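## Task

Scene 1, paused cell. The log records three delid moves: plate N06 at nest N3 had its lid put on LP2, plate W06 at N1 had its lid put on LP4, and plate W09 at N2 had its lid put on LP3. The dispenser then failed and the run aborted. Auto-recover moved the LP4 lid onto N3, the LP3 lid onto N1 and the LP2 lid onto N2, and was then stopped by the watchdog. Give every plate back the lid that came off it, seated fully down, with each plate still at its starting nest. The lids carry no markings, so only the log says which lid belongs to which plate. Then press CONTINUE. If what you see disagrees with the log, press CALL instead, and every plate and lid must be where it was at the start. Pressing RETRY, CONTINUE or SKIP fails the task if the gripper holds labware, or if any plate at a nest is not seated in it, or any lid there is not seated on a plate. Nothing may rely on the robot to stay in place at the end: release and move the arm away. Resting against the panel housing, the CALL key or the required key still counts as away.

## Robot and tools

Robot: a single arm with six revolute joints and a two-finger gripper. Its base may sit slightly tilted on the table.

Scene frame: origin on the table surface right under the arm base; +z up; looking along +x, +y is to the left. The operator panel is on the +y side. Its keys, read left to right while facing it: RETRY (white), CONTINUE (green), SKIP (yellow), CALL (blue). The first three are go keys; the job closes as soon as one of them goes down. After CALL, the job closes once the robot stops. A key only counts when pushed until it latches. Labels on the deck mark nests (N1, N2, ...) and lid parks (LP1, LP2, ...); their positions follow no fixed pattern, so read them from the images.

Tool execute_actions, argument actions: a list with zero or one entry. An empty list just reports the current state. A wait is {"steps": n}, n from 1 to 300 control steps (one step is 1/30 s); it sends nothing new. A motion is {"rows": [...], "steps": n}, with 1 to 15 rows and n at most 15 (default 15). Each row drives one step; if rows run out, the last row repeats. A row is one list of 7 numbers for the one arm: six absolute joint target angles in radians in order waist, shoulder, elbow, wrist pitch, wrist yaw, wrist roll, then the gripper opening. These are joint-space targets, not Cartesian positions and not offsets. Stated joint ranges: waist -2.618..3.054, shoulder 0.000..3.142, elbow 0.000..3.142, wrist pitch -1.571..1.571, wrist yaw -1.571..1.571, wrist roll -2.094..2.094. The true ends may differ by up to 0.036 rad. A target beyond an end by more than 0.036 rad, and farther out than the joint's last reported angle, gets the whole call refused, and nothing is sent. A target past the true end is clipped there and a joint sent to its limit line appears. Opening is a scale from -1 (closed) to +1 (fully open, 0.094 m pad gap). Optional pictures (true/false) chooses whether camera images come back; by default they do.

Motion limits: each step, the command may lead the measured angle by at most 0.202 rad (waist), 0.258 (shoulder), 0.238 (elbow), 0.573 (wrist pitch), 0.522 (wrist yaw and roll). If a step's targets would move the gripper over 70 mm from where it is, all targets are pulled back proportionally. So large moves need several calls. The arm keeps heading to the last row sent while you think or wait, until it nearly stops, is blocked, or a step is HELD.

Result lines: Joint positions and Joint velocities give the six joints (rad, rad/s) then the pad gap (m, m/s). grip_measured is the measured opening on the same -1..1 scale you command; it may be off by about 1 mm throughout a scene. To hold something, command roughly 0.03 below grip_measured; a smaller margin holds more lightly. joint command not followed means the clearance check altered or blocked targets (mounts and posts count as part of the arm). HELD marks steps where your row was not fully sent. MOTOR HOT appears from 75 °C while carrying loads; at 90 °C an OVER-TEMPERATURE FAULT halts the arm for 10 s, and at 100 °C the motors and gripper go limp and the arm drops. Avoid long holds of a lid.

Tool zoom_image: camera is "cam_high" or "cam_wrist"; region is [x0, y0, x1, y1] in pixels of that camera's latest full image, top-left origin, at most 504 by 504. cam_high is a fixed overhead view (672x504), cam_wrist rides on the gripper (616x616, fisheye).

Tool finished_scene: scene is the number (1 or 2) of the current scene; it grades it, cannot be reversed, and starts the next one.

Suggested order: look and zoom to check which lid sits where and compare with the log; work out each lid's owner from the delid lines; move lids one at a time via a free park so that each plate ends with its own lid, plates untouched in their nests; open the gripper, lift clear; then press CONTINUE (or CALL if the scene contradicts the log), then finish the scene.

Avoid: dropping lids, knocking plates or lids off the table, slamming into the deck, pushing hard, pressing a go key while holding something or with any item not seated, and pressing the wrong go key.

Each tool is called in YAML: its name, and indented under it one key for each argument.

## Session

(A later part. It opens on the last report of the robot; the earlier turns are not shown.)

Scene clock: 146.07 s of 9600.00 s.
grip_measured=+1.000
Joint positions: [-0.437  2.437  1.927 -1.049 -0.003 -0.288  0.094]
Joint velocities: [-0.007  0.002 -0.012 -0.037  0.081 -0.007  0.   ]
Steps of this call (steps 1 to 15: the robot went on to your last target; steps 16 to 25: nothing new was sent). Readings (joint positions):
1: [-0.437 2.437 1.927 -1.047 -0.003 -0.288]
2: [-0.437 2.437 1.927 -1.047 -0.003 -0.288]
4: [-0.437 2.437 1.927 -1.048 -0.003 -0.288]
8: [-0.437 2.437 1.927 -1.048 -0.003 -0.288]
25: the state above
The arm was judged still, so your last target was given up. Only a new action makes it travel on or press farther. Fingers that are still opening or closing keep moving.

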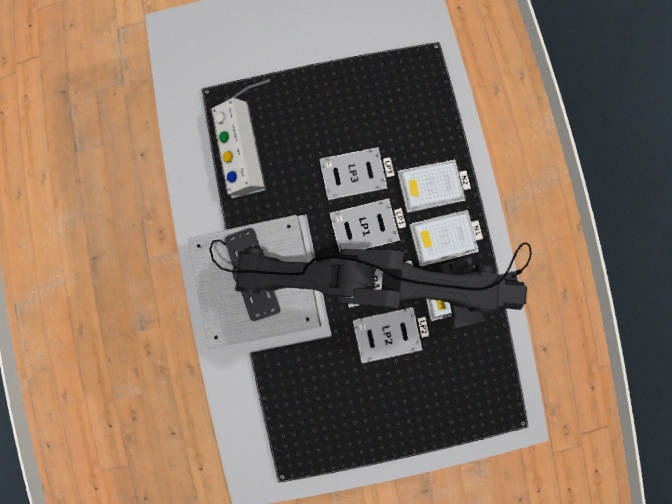

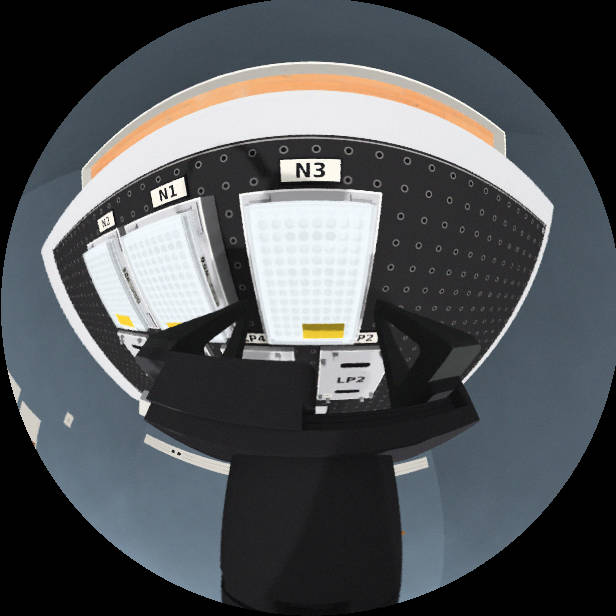

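execute_actions:
  actions:
    - {"rows": [[-0.444, 2.466, 1.896, -0.966, 0.0, -0.295, 1]], "steps": 15}
  pictures: false

execute_actions:
  actions:
    - {"steps": 25}

Scene clock: 152.03 s of 9600.00 s.
grip_measured=+1.000
Joint positions: [-0.437  2.466  1.9   -0.989 -0.003 -0.288  0.094]
Joint velocities: [ 0.002  0.002 -0.007  0.022  0.007 -0.037  0.   ]
Steps of this call (steps 1 to 90: nothing new was sent; then 2.47 s passed at rest; steps 91 to 105: all 15 steps of this action). Readings (joint positions):
91: [-0.437 2.438 1.923 -1.041 -0.003 -0.288]
92: [-0.437 2.439 1.919 -1.029 -0.003 -0.288]
94: [-0.437 2.446 1.912 -1.012 -0.003 -0.288]
98: [-0.437 2.463 1.902 -0.997 -0.003 -0.288]
105: the state above

Scene clock: 152.87 s of 9600.00 s.
grip_measured=+1.000
Joint positions: [-0.437  2.466  1.9   -0.987 -0.003 -0.288  0.094]
Joint velocities: [-0.002 -0.017  0.007 -0.095 -0.051  0.007  0.   ]
Steps of this call (steps 1 to 15: the robot went on to your last target; steps 16 to 25: nothing new was sent). Readings (joint positions):
1: [-0.437 2.466 1.900 -0.989 -0.003 -0.288]
2: [-0.437 2.466 1.900 -0.989 -0.003 -0.288]
4: [-0.437 2.466 1.900 -0.988 -0.003 -0.288]
8: [-0.437 2.466 1.900 -0.987 -0.003 -0.288]
25: the state above
The arm was judged still, so your last target was given up. Only a new action makes it travel on or press farther. Fingers that are still opening or closing keep moving.

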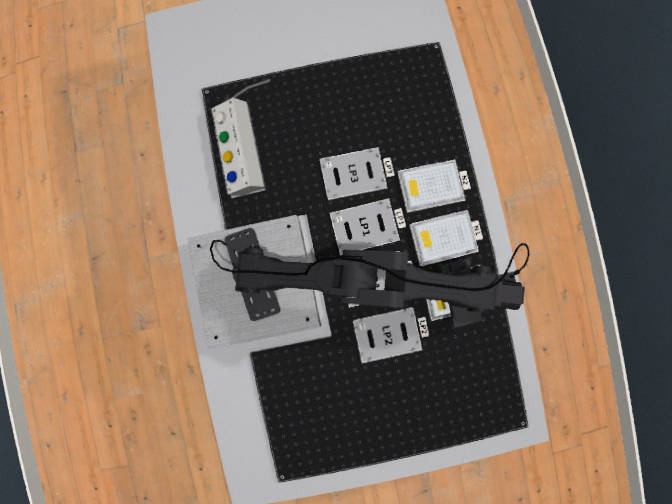

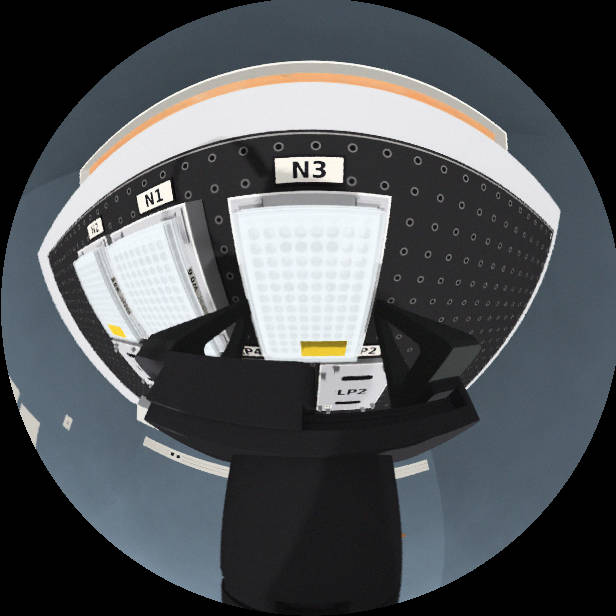

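zoom_image:
  camera: "cam_wrist"
  region: [210, 170, 420, 380]

Region (210, 170, 420, 380) of cam_wrist's 616x616 image, scaled by 2.400, with more detail than that image has.

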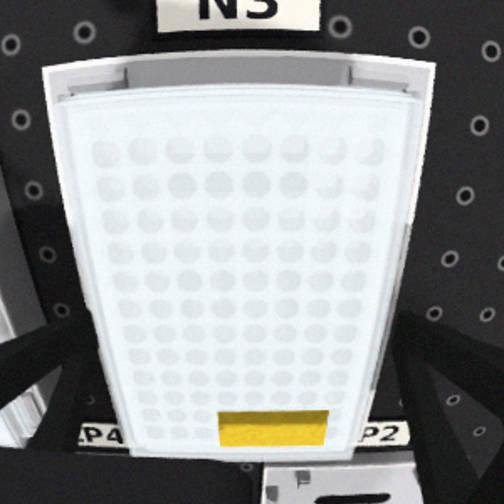

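execute_actions:
  actions:
    - {"rows": [[-0.444, 2.478, 1.896, -0.966, 0.0, -0.295, 1]], "steps": 15}

zoom_image:
  camera: "cam_wrist"
  region: [210, 170, 420, 380]

Scene clock: 158.70 s of 9600.00 s.
grip_measured=+1.000
Joint positions: [-0.437  2.466  1.9   -0.987 -0.003 -0.288  0.094]
Joint velocities: [-0.007 -0.002  0.002 -0.007  0.007 -0.007  0.   ]
Steps of this call (steps 1 to 90: nothing new was sent; then 2.33 s passed at rest; steps 91 to 105: all 15 steps of this action). Readings (joint positions):
91: [-0.437 2.466 1.900 -0.987 -0.003 -0.288]
92: [-0.437 2.466 1.900 -0.987 -0.003 -0.288]
94: [-0.437 2.466 1.900 -0.987 -0.003 -0.288]
98: [-0.437 2.466 1.900 -0.987 -0.003 -0.288]
105: the state above

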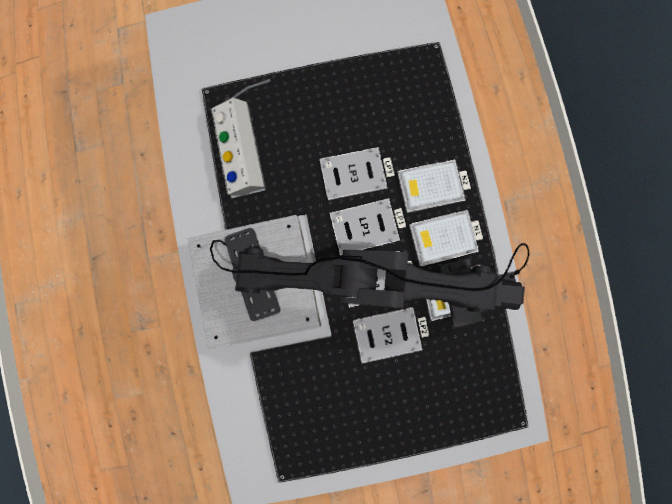

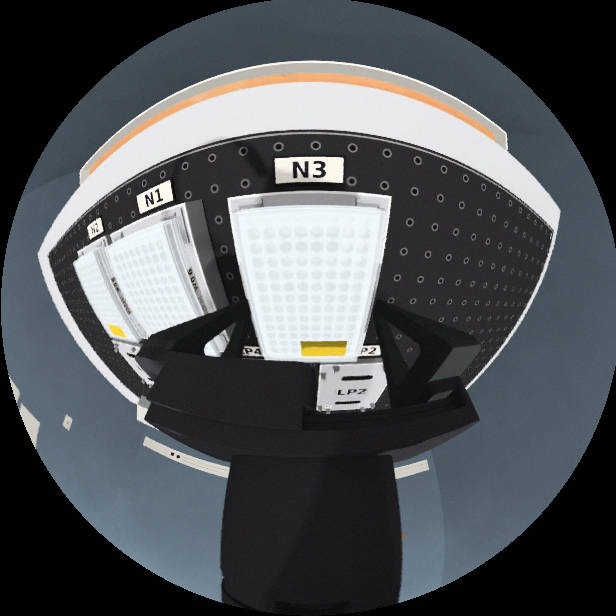

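Region (210, 170, 420, 380) of cam_wrist's 616x616 image, scaled by 2.400, with more detail than that image has.

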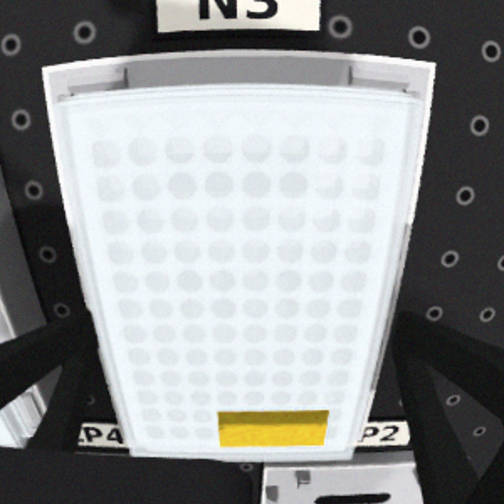

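execute_actions:
  actions:
    - {"rows": [[-0.444, 2.496, 1.896, -0.966, 0.0, -0.295, 1], [-0.444, 2.496, 1.896, -0.966, 0.0, -0.295, 1], [-0.444, 2.496, 1.896, -0.966, 0.0, -0.295, 1], [-0.444, 2.496, 1.896, -0.966, 0.0, -0.295, 1], [-0.444, 2.474, 1.896, -0.966, 0.0, -0.295, 1]], "steps": 15}

zoom_image:
  camera: "cam_wrist"
  region: [210, 170, 420, 380]

Scene clock: 162.70 s of 9600.00 s.
grip_measured=+1.000
Joint positions: [-0.437  2.483  1.9   -0.983 -0.003 -0.288  0.094]
Joint velocities: [-0.002 -0.002 -0.017 -0.037 -0.007  0.007  0.   ]
Steps of this call (steps 1 to 15: the robot went on to your last target; steps 16 to 90: nothing new was sent; then 0.50 s passed at rest; steps 91 to 105: all 15 steps of this action). Readings (joint positions):
91: [-0.437 2.468 1.900 -0.986 -0.003 -0.288]
92: [-0.437 2.471 1.900 -0.985 -0.003 -0.288]
94: [-0.437 2.479 1.900 -0.985 -0.003 -0.288]
98: [-0.437 2.483 1.900 -0.984 -0.003 -0.288]
105: the state above

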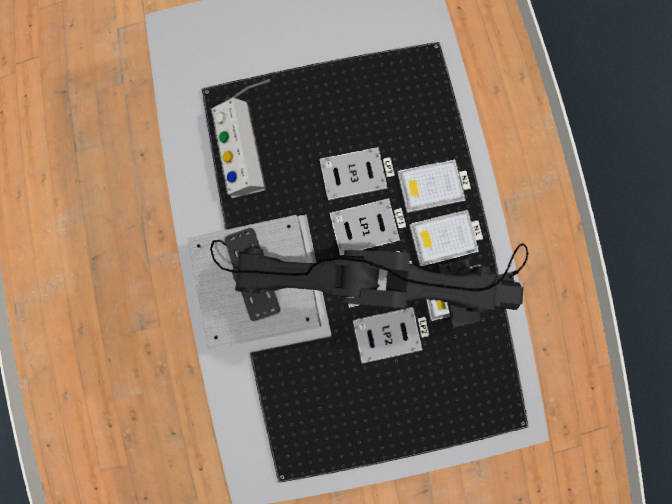

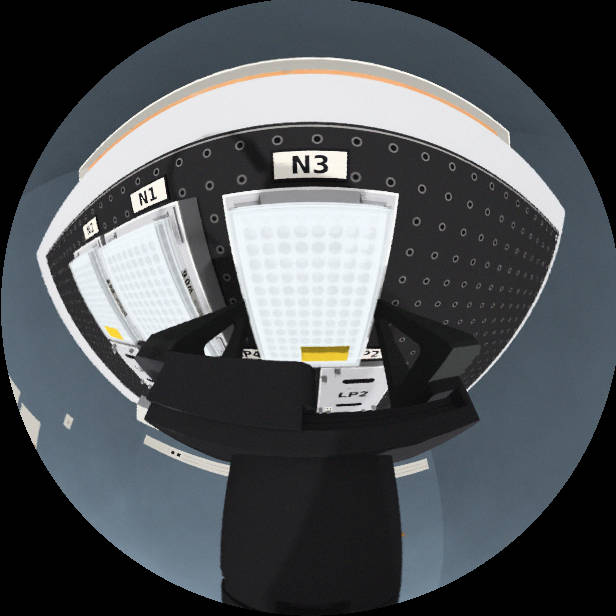

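Region (210, 170, 420, 380) of cam_wrist's 616x616 image, scaled by 2.400, with more detail than that image has.

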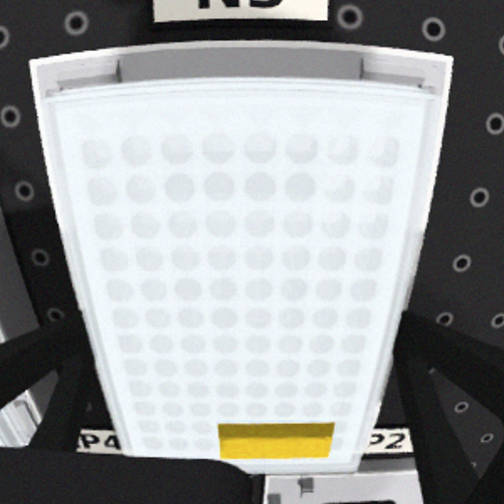

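execute_actions:
  actions:
    - {"rows": [[-0.444, 2.43, 1.896, -0.966, 0.0, -0.295, 1], [-0.444, 2.43, 1.896, -0.966, 0.0, -0.295, 1], [-0.444, 2.43, 1.896, -0.966, 0.0, -0.295, 1], [-0.444, 2.47, 1.896, -0.966, 0.0, -0.295, 1]], "steps": 12}
  pictures: false

Scene clock: 165.40 s of 9600.00 s.
grip_measured=+1.000
Joint positions: [-0.437  2.477  1.899 -0.98  -0.003 -0.288  0.094]
Joint velocities: [-0.007 -0.012 -0.002 -0.007 -0.066 -0.051  0.   ]
Steps of this call (steps 1 to 15: the robot went on to your last target; steps 16 to 69: nothing new was sent; steps 70 to 81: all 12 steps of this action). Readings (joint positions):
70: [-0.437 2.482 1.900 -0.983 -0.003 -0.288]
71: [-0.437 2.481 1.900 -0.983 -0.003 -0.288]
73: [-0.437 2.477 1.900 -0.983 -0.003 -0.288]
77: [-0.437 2.477 1.899 -0.980 -0.003 -0.288]
81: the state above

execute_actions:
  actions:
    - {"rows": [[-0.444, 2.47, 1.896, -0.966, 0.0, -0.295, 0.77]], "steps": 15}

Scene clock: 167.33 s of 9600.00 s.
grip_measured=+0.791
Joint positions: [-0.437  2.477  1.899 -0.98  -0.007 -0.289  0.084]
Joint velocities: [ 0.007  0.012  0.007  0.007 -0.022  0.095 -0.   ]
Steps of this call (steps 1 to 15: the robot went on to your last target; steps 16 to 43: nothing new was sent; steps 44 to 58: all 15 steps of this action). Readings (joint positions):
44: [-0.437 2.477 1.899 -0.980 -0.003 -0.288]
45: [-0.437 2.477 1.899 -0.980 -0.007 -0.289]
47: [-0.437 2.477 1.899 -0.980 -0.008 -0.289]
51: [-0.437 2.477 1.899 -0.980 -0.007 -0.289]
58: the state above

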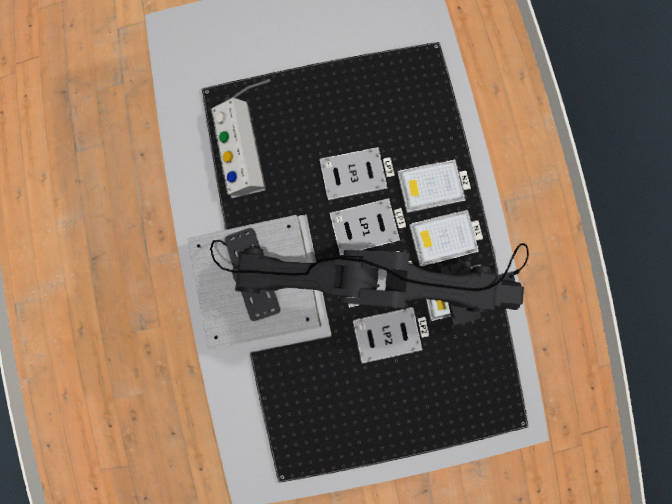

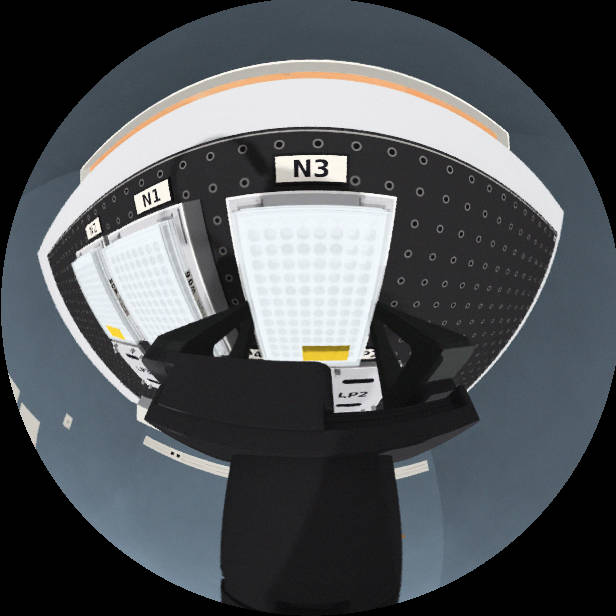

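execute_actions:
  actions:
    - {"rows": [[-0.444, 2.45, 1.91, -0.99, 0.0, -0.295, 0.76], [-0.444, 2.445, 1.914, -0.998, 0.0, -0.295, 0.76], [-0.444, 2.44, 1.918, -1.006, 0.0, -0.295, 0.76], [-0.444, 2.435, 1.922, -1.014, 0.0, -0.295, 0.76], [-0.444, 2.43, 1.926, -1.022, 0.0, -0.295, 0.76], [-0.444, 2.425, 1.93, -1.03, 0.0, -0.295, 0.76], [-0.444, 2.42, 1.934, -1.038, 0.0, -0.295, 0.76], [-0.444, 2.415, 1.938, -1.046, 0.0, -0.295, 0.76], [-0.444, 2.41, 1.942, -1.054, 0.0, -0.295, 0.76], [-0.444, 2.405, 1.946, -1.06, 0.0, -0.295, 0.76], [-0.444, 2.40, 1.95, -1.066, 0.0, -0.295, 0.76]], "steps": 15}
  pictures: false

execute_actions:
  actions:
    - {"steps": 20}

Scene clock: 174.20 s of 9600.00 s.
grip_measured=+0.791
Joint positions: [-0.437  2.436  1.922 -1.037 -0.004 -0.29   0.084]
Joint velocities: [-0.007 -0.129  0.046 -0.007 -0.022  0.022 -0.001]
Steps of this call (steps 1 to 15: the robot went on to your last target; steps 16 to 90: nothing new was sent; then 3.37 s passed at rest; steps 91 to 105: all 15 steps of this action). Readings (joint positions):
91: [-0.437 2.477 1.899 -0.980 -0.007 -0.289]
92: [-0.437 2.477 1.899 -0.980 -0.007 -0.289]
94: [-0.437 2.477 1.899 -0.983 -0.007 -0.289]
98: [-0.437 2.472 1.900 -0.990 -0.007 -0.290]
105: the state above

Scene clock: 174.87 s of 9600.00 s.
grip_measured=+0.791
Joint positions: [-0.437  2.429  1.926 -1.05  -0.004 -0.29   0.084]
Joint velocities: [-0.002  0.012  0.022 -0.007 -0.066 -0.051 -0.   ]
Steps of this call (steps 1 to 20: the robot went on to your last target). Readings (joint positions):
1: [-0.437 2.432 1.924 -1.038 -0.004 -0.290]
2: [-0.437 2.431 1.925 -1.039 -0.004 -0.290]
4: [-0.437 2.429 1.926 -1.041 -0.004 -0.290]
8: [-0.437 2.429 1.926 -1.047 -0.004 -0.290]
20: the state above

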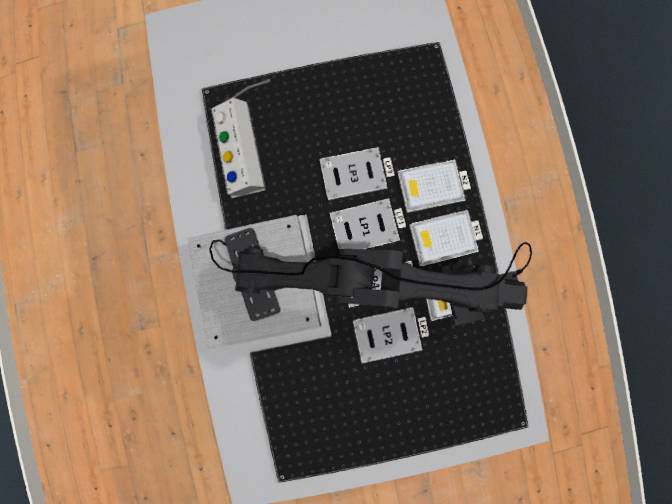

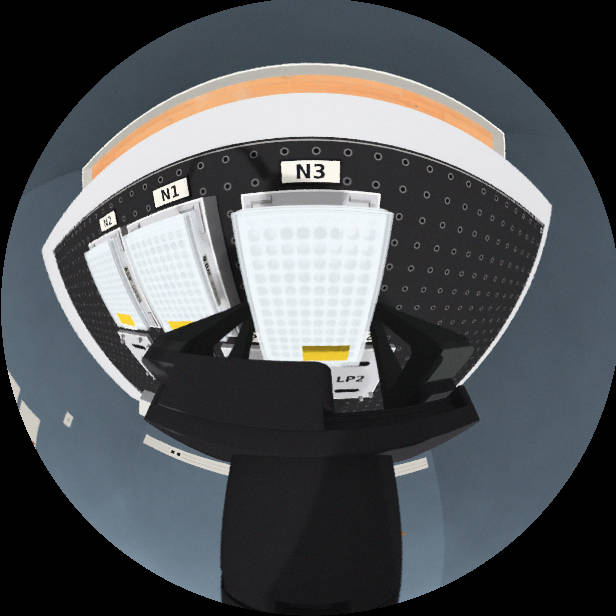

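zoom_image:
  camera: "cam_wrist"
  region: [210, 170, 420, 380]

zoom_image:
  camera: "cam_high"
  region: [400, 220, 540, 360]

Region (210, 170, 420, 380) of cam_wrist's 616x616 image, scaled by 2.400, with more detail than that image has.

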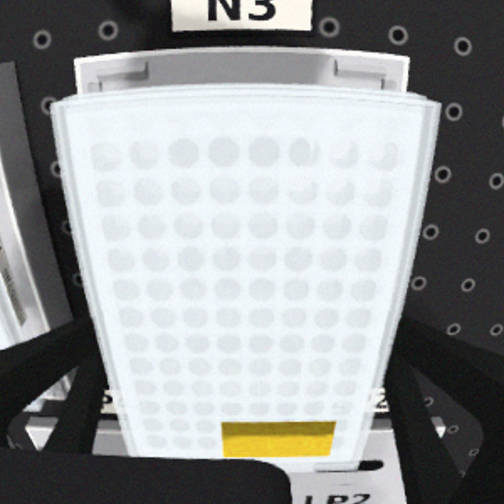

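Region (400, 220, 540, 360) of cam_high's 672x504 image, scaled by 3.600, with more detail than that image has.

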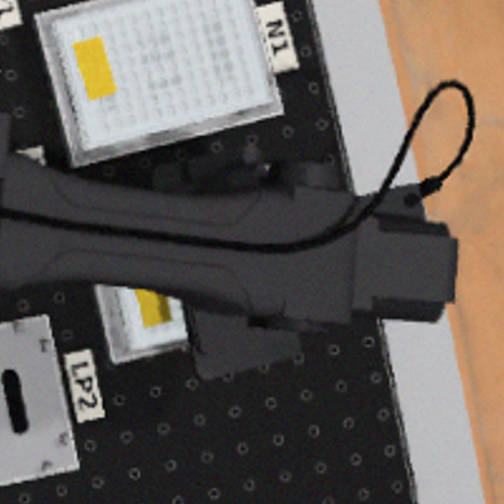

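execute_actions:
  actions:
    - {"rows": [[-0.444, 2.444, 1.918, -1.03, 0.0, -0.295, 0.76], [-0.444, 2.447, 1.916, -1.024, 0.0, -0.295, 0.76], [-0.444, 2.45, 1.914, -1.018, 0.0, -0.295, 0.76], [-0.444, 2.453, 1.912, -1.012, 0.0, -0.295, 0.76], [-0.444, 2.456, 1.91, -1.006, 0.0, -0.295, 0.76], [-0.444, 2.459, 1.908, -1.0, 0.0, -0.295, 0.76], [-0.444, 2.462, 1.906, -0.994, 0.0, -0.295, 0.76], [-0.444, 2.465, 1.904, -0.988, 0.0, -0.295, 0.76], [-0.444, 2.468, 1.902, -0.982, 0.0, -0.295, 0.76], [-0.444, 2.47, 1.9, -0.976, 0.0, -0.295, 0.76], [-0.444, 2.472, 1.898, -0.97, 0.0, -0.295, 0.76], [-0.444, 2.474, 1.896, -0.964, 0.0, -0.295, 0.76], [-0.444, 2.476, 1.895, -0.96, 0.0, -0.295, 0.76]], "steps": 15}
  pictures: false

execute_actions:
  actions:
    - {"steps": 20}

Scene clock: 182.73 s of 9600.00 s.
grip_measured=+0.791
Joint positions: [-0.437  2.475  1.9   -0.999 -0.001 -0.29   0.084]
Joint velocities: [-0.017 -0.012 -0.012 -0.037 -0.037  0.066 -0.001]
Steps of this call (steps 1 to 15: the robot went on to your last target; steps 16 to 90: nothing new was sent; then 4.37 s passed at rest; steps 91 to 105: all 15 steps of this action). Readings (joint positions):
91: [-0.437 2.429 1.926 -1.050 -0.004 -0.290]
92: [-0.437 2.431 1.926 -1.049 -0.004 -0.290]
94: [-0.437 2.435 1.926 -1.045 -0.004 -0.290]
98: [-0.437 2.450 1.918 -1.026 -0.004 -0.290]
105: the state above

Scene clock: 183.40 s of 9600.00 s.
grip_measured=+0.791
Joint positions: [-0.437  2.475  1.9   -0.999 -0.    -0.291  0.084]
Joint velocities: [-0.027  0.002 -0.007 -0.037  0.066 -0.007 -0.   ]
Steps of this call (steps 1 to 15: the robot went on to your last target; steps 16 to 20: nothing new was sent). Readings (joint positions):
1: [-0.437 2.475 1.900 -0.999 -0.001 -0.290]
2: [-0.437 2.475 1.900 -0.999 -0.000 -0.291]
4: [-0.437 2.475 1.900 -0.999 -0.000 -0.291]
8: [-0.437 2.475 1.900 -0.999 -0.000 -0.291]
20: the state above
The arm was judged still, so your last target was given up. Only a new action makes it travel on or press farther. Fingers that are still opening or closing keep moving.

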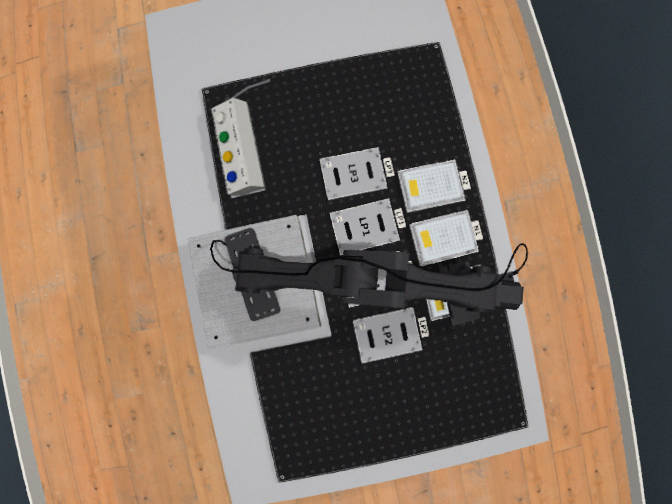

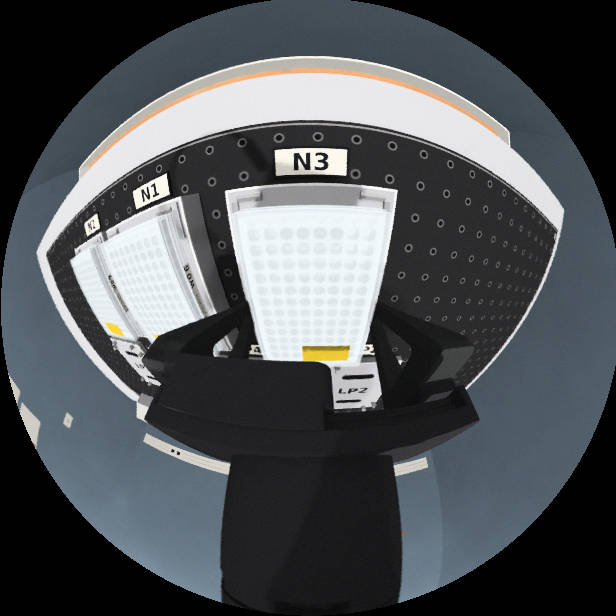

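execute_actions:
  actions:
    - {"rows": [[-0.444, 2.425, 1.896, -0.96, 0.0, -0.295, 0.76], [-0.444, 2.425, 1.896, -0.96, 0.0, -0.295, 0.76], [-0.444, 2.425, 1.896, -0.96, 0.0, -0.295, 0.76], [-0.444, 2.425, 1.896, -0.96, 0.0, -0.295, 0.76], [-0.444, 2.425, 1.896, -0.96, 0.0, -0.295, 0.76], [-0.444, 2.455, 1.896, -0.96, 0.0, -0.295, 0.76]], "steps": 15}
  pictures: false

execute_actions:
  actions:
    - {"steps": 20}

Scene clock: 186.23 s of 9600.00 s.
grip_measured=+0.791
Joint positions: [-0.437  2.468  1.9   -0.982 -0.    -0.291  0.084]
Joint velocities: [-0.007 -0.002 -0.002 -0.037  0.095 -0.007  0.   ]
Steps of this call (steps 1 to 70: nothing new was sent; steps 71 to 85: all 15 steps of this action). Readings (joint positions):
71: [-0.437 2.474 1.900 -0.999 -0.000 -0.291]
72: [-0.437 2.473 1.900 -0.999 -0.000 -0.291]
74: [-0.437 2.469 1.900 -0.996 -0.000 -0.291]
78: [-0.437 2.468 1.900 -0.985 -0.000 -0.291]
85: the state above

Scene clock: 186.90 s of 9600.00 s.
grip_measured=+0.791
Joint positions: [-0.437  2.468  1.9   -0.981 -0.    -0.291  0.084]
Joint velocities: [-0.012 -0.007  0.007  0.022  0.037 -0.051  0.001]
Steps of this call (steps 1 to 15: the robot went on to your last target; steps 16 to 20: nothing new was sent). Readings (joint positions):
1: [-0.437 2.468 1.900 -0.981 -0.000 -0.291]
2: [-0.437 2.468 1.900 -0.981 -0.000 -0.291]
4: [-0.437 2.468 1.900 -0.981 -0.000 -0.291]
8: [-0.437 2.468 1.900 -0.981 -0.000 -0.291]
20: the state above
The arm was judged still, so your last target was given up. Only a new action makes it travel on or press farther. Fingers that are still opening or closing keep moving.

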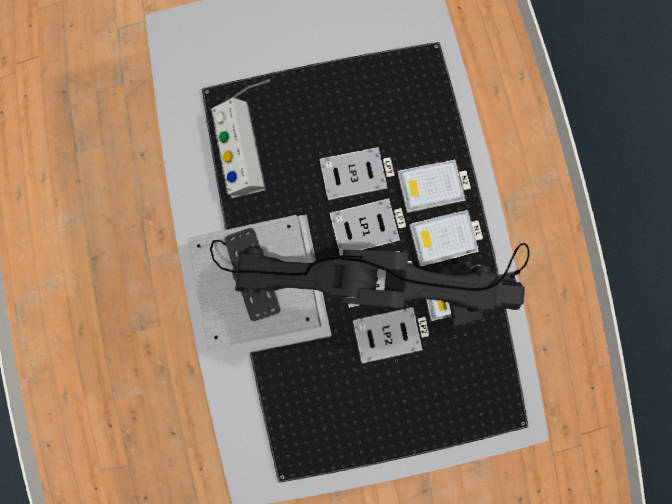

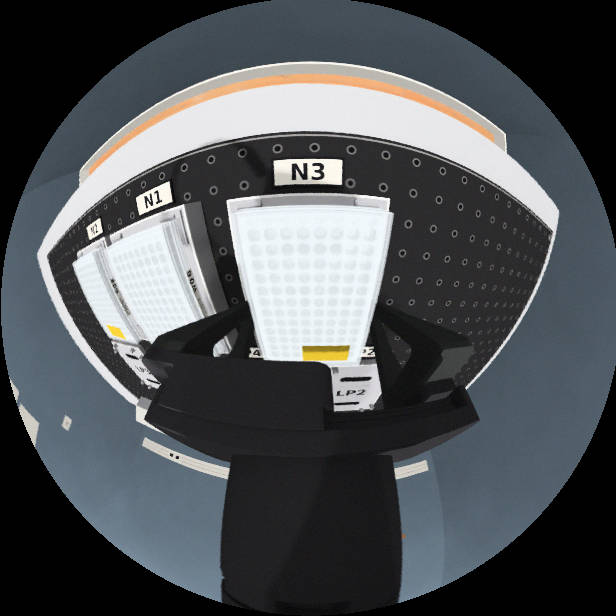

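zoom_image:
  camera: "cam_wrist"
  region: [210, 170, 420, 380]

Region (210, 170, 420, 380) of cam_wrist's 616x616 image, scaled by 2.400, with more detail than that image has.

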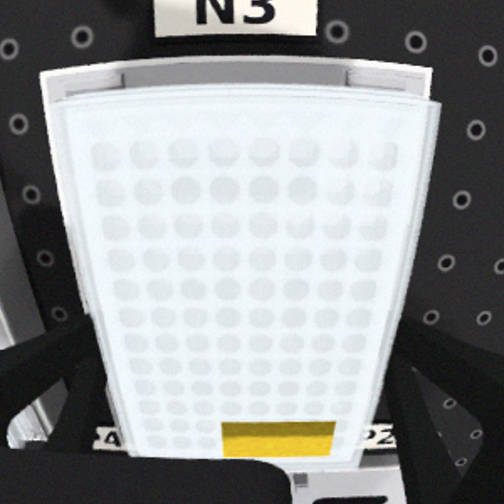

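execute_actions:
  actions:
    - {"rows": [[-0.444, 2.455, 1.896, -0.96, -0.02, -0.295, 0.76]], "steps": 15}

zoom_image:
  camera: "cam_wrist"
  region: [210, 170, 420, 380]

Scene clock: 190.40 s of 9600.00 s.
grip_measured=+0.791
Joint positions: [-0.437  2.468  1.9   -0.981 -0.011 -0.291  0.084]
Joint velocities: [ 0.002 -0.007 -0.002 -0.007 -0.022 -0.051 -0.001]
Steps of this call (steps 1 to 90: nothing new was sent; steps 91 to 105: all 15 steps of this action). Readings (joint positions):
91: [-0.437 2.468 1.900 -0.981 -0.002 -0.291]
92: [-0.437 2.468 1.900 -0.981 -0.004 -0.291]
94: [-0.437 2.468 1.900 -0.981 -0.007 -0.291]
98: [-0.437 2.468 1.900 -0.981 -0.010 -0.291]
105: the state above

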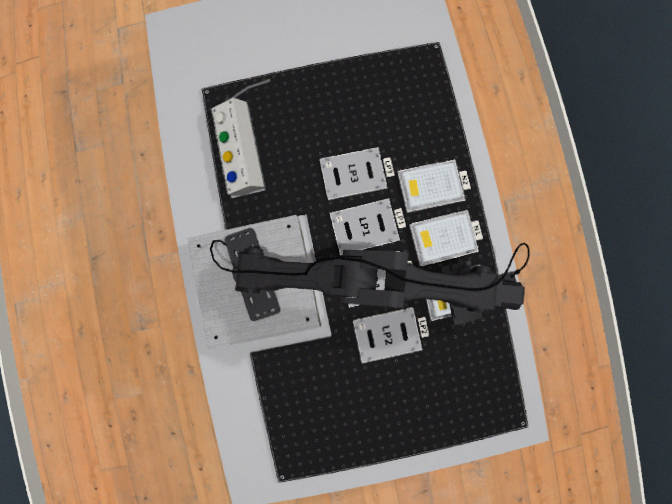

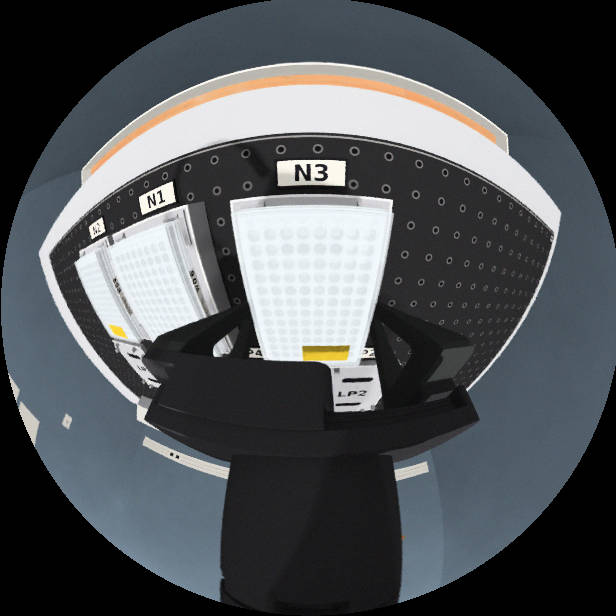

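Region (210, 170, 420, 380) of cam_wrist's 616x616 image, scaled by 2.400, with more detail than that image has.

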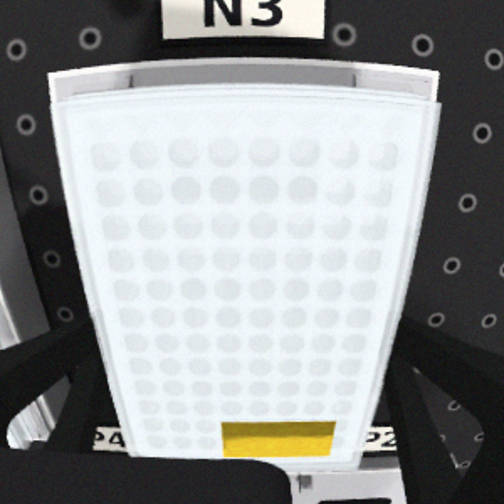

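execute_actions:
  actions:
    - {"rows": [[-0.444, 2.494, 1.896, -0.96, -0.02, -0.295, 0.76], [-0.444, 2.494, 1.896, -0.96, -0.02, -0.295, 0.76], [-0.444, 2.494, 1.896, -0.96, -0.02, -0.295, 0.76], [-0.444, 2.478, 1.896, -0.96, -0.02, -0.295, 0.76]], "steps": 15}

zoom_image:
  camera: "cam_wrist"
  region: [210, 170, 420, 380]

Scene clock: 193.07 s of 9600.00 s.
grip_measured=+0.791
Joint positions: [-0.437  2.476  1.9   -0.979 -0.011 -0.291  0.084]
Joint velocities: [-0.012 -0.012 -0.012  0.037 -0.081  0.051 -0.   ]
Steps of this call (steps 1 to 15: the robot went on to your last target; steps 16 to 65: nothing new was sent; steps 66 to 80: all 15 steps of this action). Readings (joint positions):
66: [-0.437 2.469 1.900 -0.980 -0.011 -0.291]
67: [-0.437 2.471 1.900 -0.979 -0.011 -0.291]
69: [-0.437 2.476 1.900 -0.979 -0.011 -0.291]
73: [-0.437 2.476 1.900 -0.979 -0.011 -0.291]
80: the state above

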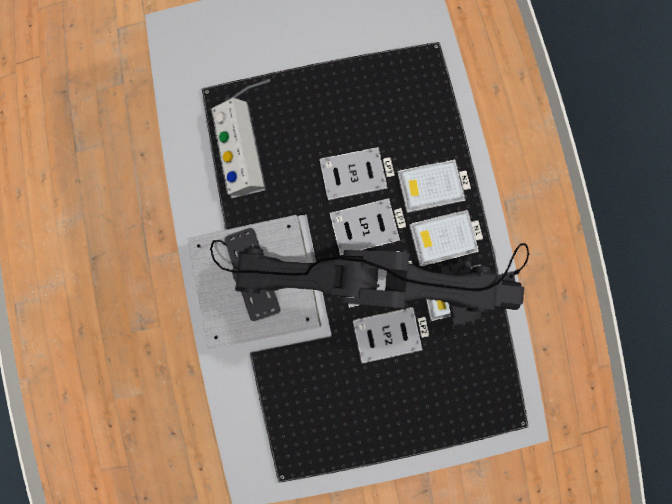

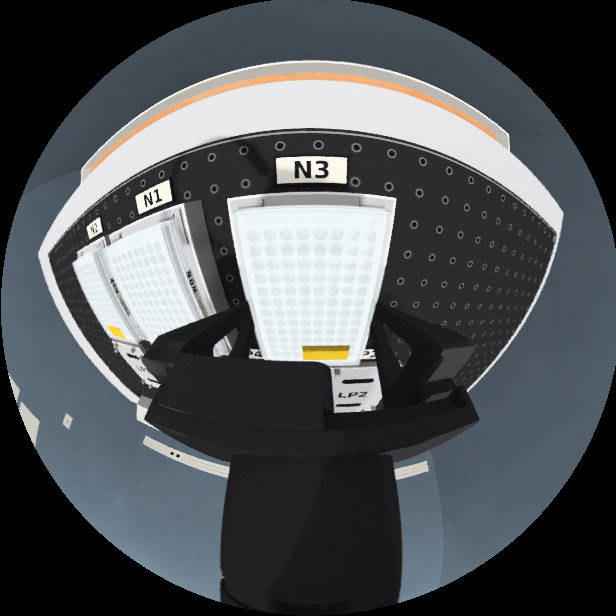

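Region (210, 170, 420, 380) of cam_wrist's 616x616 image, scaled by 2.400, with more detail than that image has.

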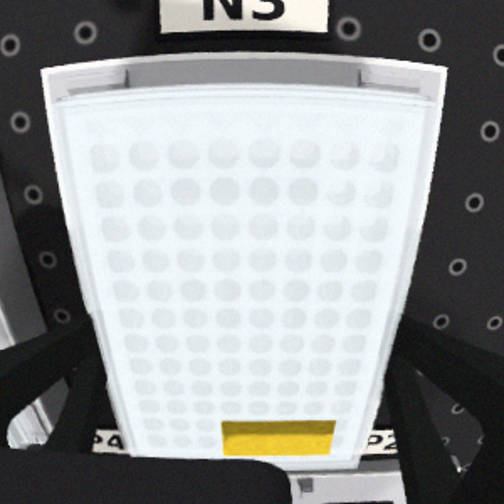

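execute_actions:
  actions:
    - {"rows": [[-0.444, 2.478, 1.896, -0.96, -0.02, -0.295, 1.0]], "steps": 12}
  pictures: false

execute_actions:
  actions:
    - {"rows": [[-0.444, 2.425, 1.896, -0.96, -0.02, -0.295, 1.0], [-0.444, 2.425, 1.896, -0.96, -0.02, -0.295, 1.0], [-0.444, 2.425, 1.896, -0.96, -0.02, -0.295, 1.0], [-0.444, 2.425, 1.896, -0.96, -0.02, -0.295, 1.0], [-0.444, 2.46, 1.896, -0.96, -0.02, -0.295, 1.0]], "steps": 15}

zoom_image:
  camera: "cam_wrist"
  region: [210, 170, 420, 380]

Scene clock: 197.37 s of 9600.00 s.
grip_measured=+1.000
Joint positions: [-0.437  2.476  1.9   -0.978 -0.011 -0.291  0.094]
Joint velocities: [-0.012 -0.022  0.002  0.022 -0.037  0.037  0.   ]
Steps of this call (steps 1 to 15: the robot went on to your last target; steps 16 to 90: nothing new was sent; then 0.90 s passed at rest; steps 91 to 102: all 12 steps of this action). Readings (joint positions):
91: [-0.437 2.476 1.900 -0.979 -0.011 -0.291]
92: [-0.437 2.476 1.900 -0.978 -0.011 -0.291]
94: [-0.437 2.476 1.900 -0.978 -0.011 -0.291]
98: [-0.437 2.476 1.900 -0.978 -0.011 -0.291]
102: the state above

Scene clock: 197.87 s of 9600.00 s.
grip_measured=+1.000
Joint positions: [-0.437  2.468  1.9   -0.975 -0.012 -0.291  0.094]
Joint velocities: [ 0.007  0.002  0.007  0.007 -0.051 -0.051  0.   ]
Steps of this call (steps 1 to 15: all 15 steps of this action). Readings (joint positions):
1: [-0.437 2.475 1.900 -0.978 -0.011 -0.291]
2: [-0.437 2.474 1.900 -0.978 -0.012 -0.291]
4: [-0.437 2.469 1.900 -0.978 -0.012 -0.291]
8: [-0.437 2.468 1.900 -0.976 -0.012 -0.291]
15: the state above

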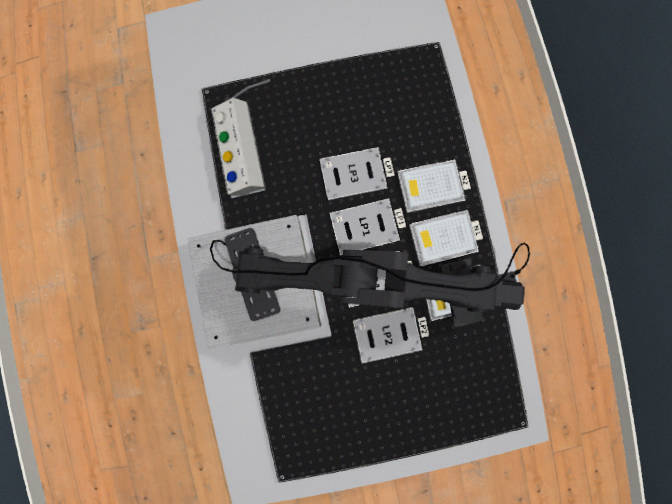

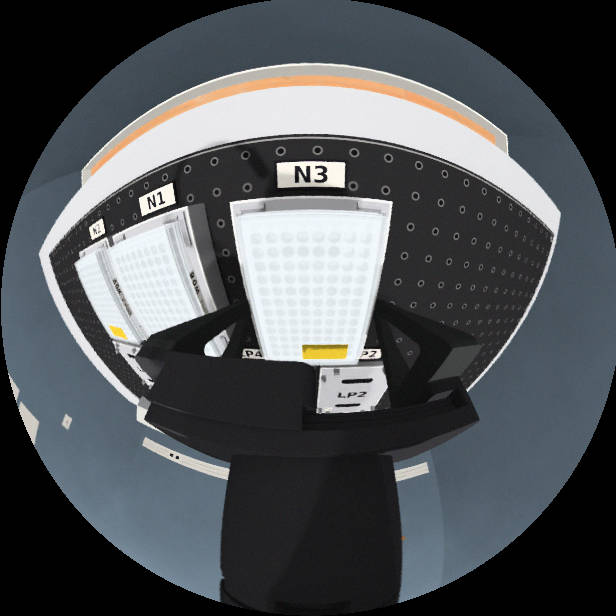

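Region (210, 170, 420, 380) of cam_wrist's 616x616 image, scaled by 2.400, with more detail than that image has.

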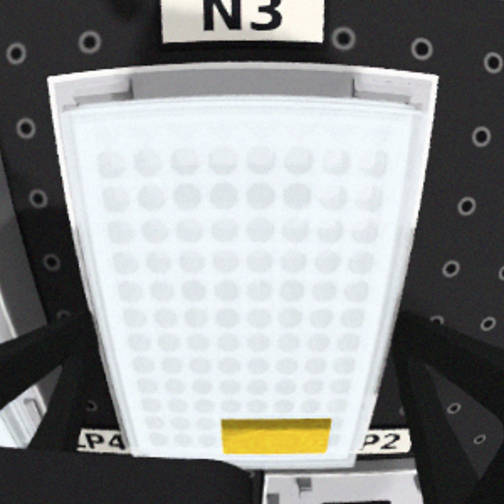

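execute_actions:
  actions:
    - {"rows": [[-0.444, 2.46, 1.896, -0.96, -0.02, -0.295, 0.75]], "steps": 12}
  pictures: false

Scene clock: 199.57 s of 9600.00 s.
grip_measured=+0.779
Joint positions: [-0.437  2.468  1.9   -0.975 -0.012 -0.291  0.084]
Joint velocities: [-0.002 -0.007 -0.017 -0.037  0.037  0.081  0.   ]
Steps of this call (steps 1 to 15: the robot went on to your last target; steps 16 to 39: nothing new was sent; steps 40 to 51: all 12 steps of this action). Readings (joint positions):
40: [-0.437 2.468 1.900 -0.975 -0.012 -0.291]
41: [-0.437 2.468 1.900 -0.975 -0.012 -0.291]
43: [-0.437 2.468 1.900 -0.975 -0.012 -0.291]
47: [-0.437 2.468 1.900 -0.975 -0.012 -0.291]
51: the state above

execute_actions:
  actions:
    - {"rows": [[-0.444, 2.424, 1.928, -1.006, -0.02, -0.295, 0.75], [-0.444, 2.42, 1.93, -1.013, -0.02, -0.295, 0.75], [-0.444, 2.416, 1.933, -1.02, -0.02, -0.295, 0.75], [-0.444, 2.412, 1.936, -1.027, -0.02, -0.295, 0.75], [-0.444, 2.408, 1.938, -1.034, -0.02, -0.295, 0.75], [-0.444, 2.404, 1.941, -1.04, -0.02, -0.295, 0.75], [-0.444, 2.40, 1.944, -1.047, -0.02, -0.295, 0.75], [-0.444, 2.396, 1.947, -1.054, -0.02, -0.295, 0.75], [-0.444, 2.392, 1.949, -1.06, -0.02, -0.295, 0.75], [-0.444, 2.388, 1.952, -1.066, -0.02, -0.295, 0.75], [-0.444, 2.388, 1.955, -1.07, -0.02, -0.295, 0.75], [-0.444, 2.388, 1.957, -1.075, -0.02, -0.295, 0.75]], "steps": 15}
  pictures: false

execute_actions:
  actions:
    - {"steps": 20}

Scene clock: 205.30 s of 9600.00 s.
grip_measured=+0.779
Joint positions: [-0.437  2.417  1.933 -1.045 -0.012 -0.291  0.084]
Joint velocities: [-0.012 -0.046  0.012 -0.11   0.007 -0.095  0.   ]
Steps of this call (steps 1 to 15: the robot went on to your last target; steps 16 to 90: nothing new was sent; then 2.23 s passed at rest; steps 91 to 105: all 15 steps of this action). Readings (joint positions):
91: [-0.437 2.468 1.900 -0.976 -0.012 -0.291]
92: [-0.437 2.468 1.900 -0.979 -0.012 -0.291]
94: [-0.437 2.465 1.900 -0.985 -0.012 -0.291]
98: [-0.437 2.448 1.911 -1.011 -0.012 -0.291]
105: the state above

Scene clock: 205.97 s of 9600.00 s.
grip_measured=+0.779
Joint positions: [-0.437  2.416  1.934 -1.059 -0.012 -0.291  0.084]
Joint velocities: [-0.012  0.012  0.007  0.022  0.051  0.007 -0.001]
Steps of this call (steps 1 to 20: the robot went on to your last target). Readings (joint positions):
1: [-0.437 2.416 1.934 -1.047 -0.012 -0.291]
2: [-0.437 2.416 1.934 -1.048 -0.012 -0.291]
4: [-0.437 2.416 1.934 -1.052 -0.012 -0.291]
8: [-0.437 2.416 1.934 -1.056 -0.012 -0.291]
20: the state above

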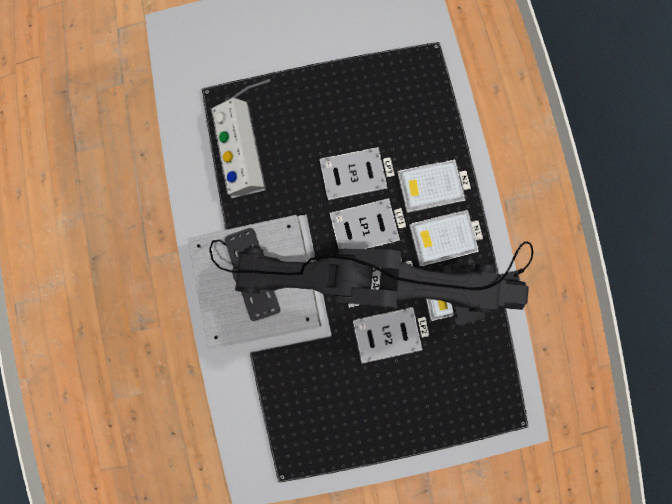

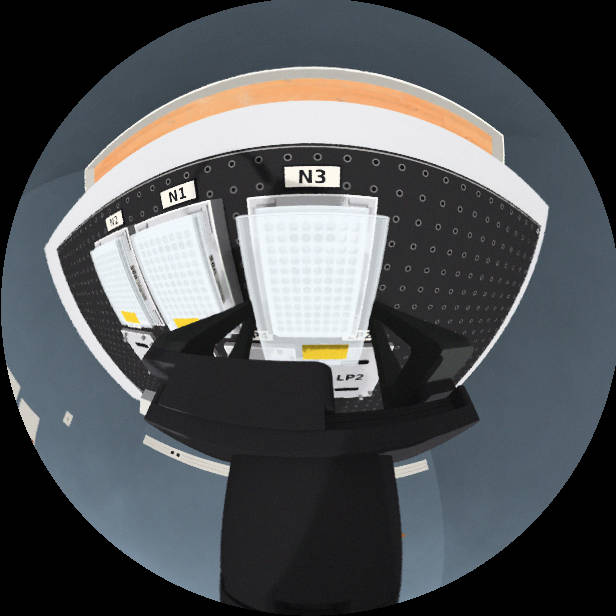

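execute_actions:
  actions:
    - {"rows": [[-0.44, 2.36, 1.88, -1.05, -0.02, -0.29, 0.75], [-0.435, 2.315, 1.81, -1.03, -0.018, -0.285, 0.75], [-0.43, 2.27, 1.74, -1.01, -0.017, -0.28, 0.75], [-0.424, 2.225, 1.67, -0.985, -0.015, -0.275, 0.75], [-0.418, 2.18, 1.60, -0.96, -0.014, -0.27, 0.75], [-0.412, 2.135, 1.53, -0.94, -0.012, -0.265, 0.75], [-0.406, 2.09, 1.46, -0.915, -0.011, -0.26, 0.75], [-0.40, 2.045, 1.39, -0.89, -0.01, -0.255, 0.75], [-0.394, 2.0, 1.32, -0.87, -0.008, -0.25, 0.75], [-0.388, 1.955, 1.25, -0.845, -0.007, -0.245, 0.75], [-0.382, 1.91, 1.18, -0.82, -0.005, -0.24, 0.75], [-0.376, 1.865, 1.11, -0.80, -0.004, -0.235, 0.75], [-0.37, 1.82, 1.04, -0.775, -0.002, -0.23, 0.75], [-0.365, 1.77, 0.97, -0.75, -0.001, -0.225, 0.75], [-0.36, 1.72, 0.91, -0.725, 0.0, -0.22, 0.75]], "steps": 15}
  pictures: false

execute_actions:
  actions:
    - {"steps": 30}

Scene clock: 217.20 s of 9600.00 s.
grip_measured=+0.779
Joint positions: [-0.373  1.824  1.027 -0.833 -0.01  -0.246  0.084]
Joint velocities: [ 0.164 -1.355 -1.98   0.623 -0.037  0.125  0.   ]
Steps of this call (steps 1 to 15: the robot went on to your last target; steps 16 to 90: nothing new was sent; then 7.73 s passed at rest; steps 91 to 105: all 15 steps of this action). Readings (joint positions):
91: [-0.437 2.413 1.926 -1.054 -0.012 -0.291]
92: [-0.437 2.398 1.897 -1.040 -0.012 -0.291]
94: [-0.437 2.338 1.786 -1.014 -0.012 -0.288]
98: [-0.425 2.162 1.506 -0.970 -0.011 -0.276]
105: the state above

Scene clock: 218.20 s of 9600.00 s.
grip_measured=+0.779
Joint positions: [-0.365  1.745  0.904 -0.746 -0.004 -0.227  0.084]
Joint velocities: [ 0.012 -0.007 -0.007  0.007 -0.125  0.037 -0.   ]
Steps of this call (steps 1 to 30: the robot went on to your last target). Readings (joint positions):
1: [-0.368 1.785 0.971 -0.824 -0.010 -0.243]
2: [-0.366 1.759 0.933 -0.824 -0.010 -0.240]
4: [-0.365 1.745 0.906 -0.820 -0.008 -0.235]
8: [-0.365 1.745 0.904 -0.777 -0.006 -0.230]
30: the state above
The arm was judged still, so your last target was given up. Only a new action makes it travel on or press farther. Fingers that are still opening or closing keep moving.

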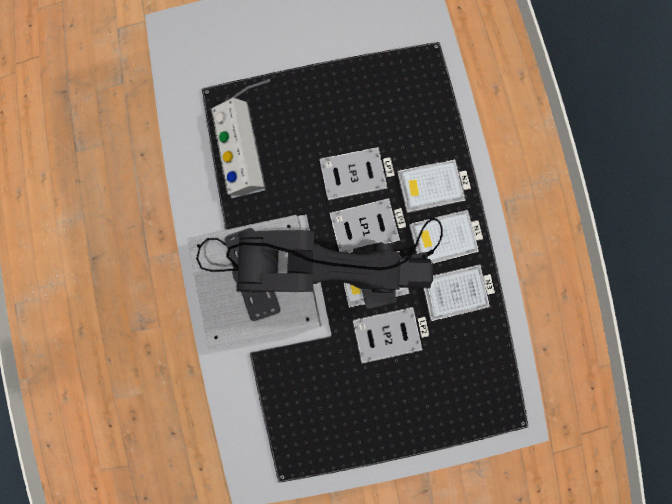

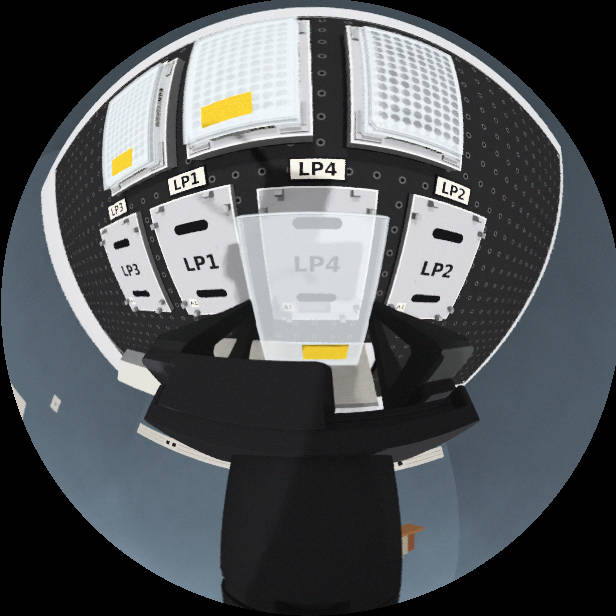

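zoom_image:
  camera: "cam_wrist"
  region: [210, 160, 420, 370]

Region (210, 160, 420, 370) of cam_wrist's 616x616 image, scaled by 2.400, with more detail than that image has.

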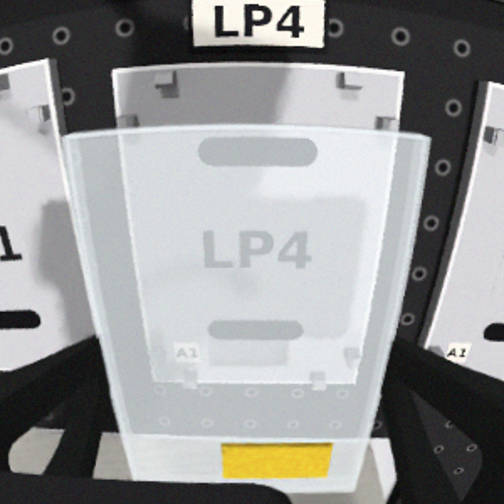

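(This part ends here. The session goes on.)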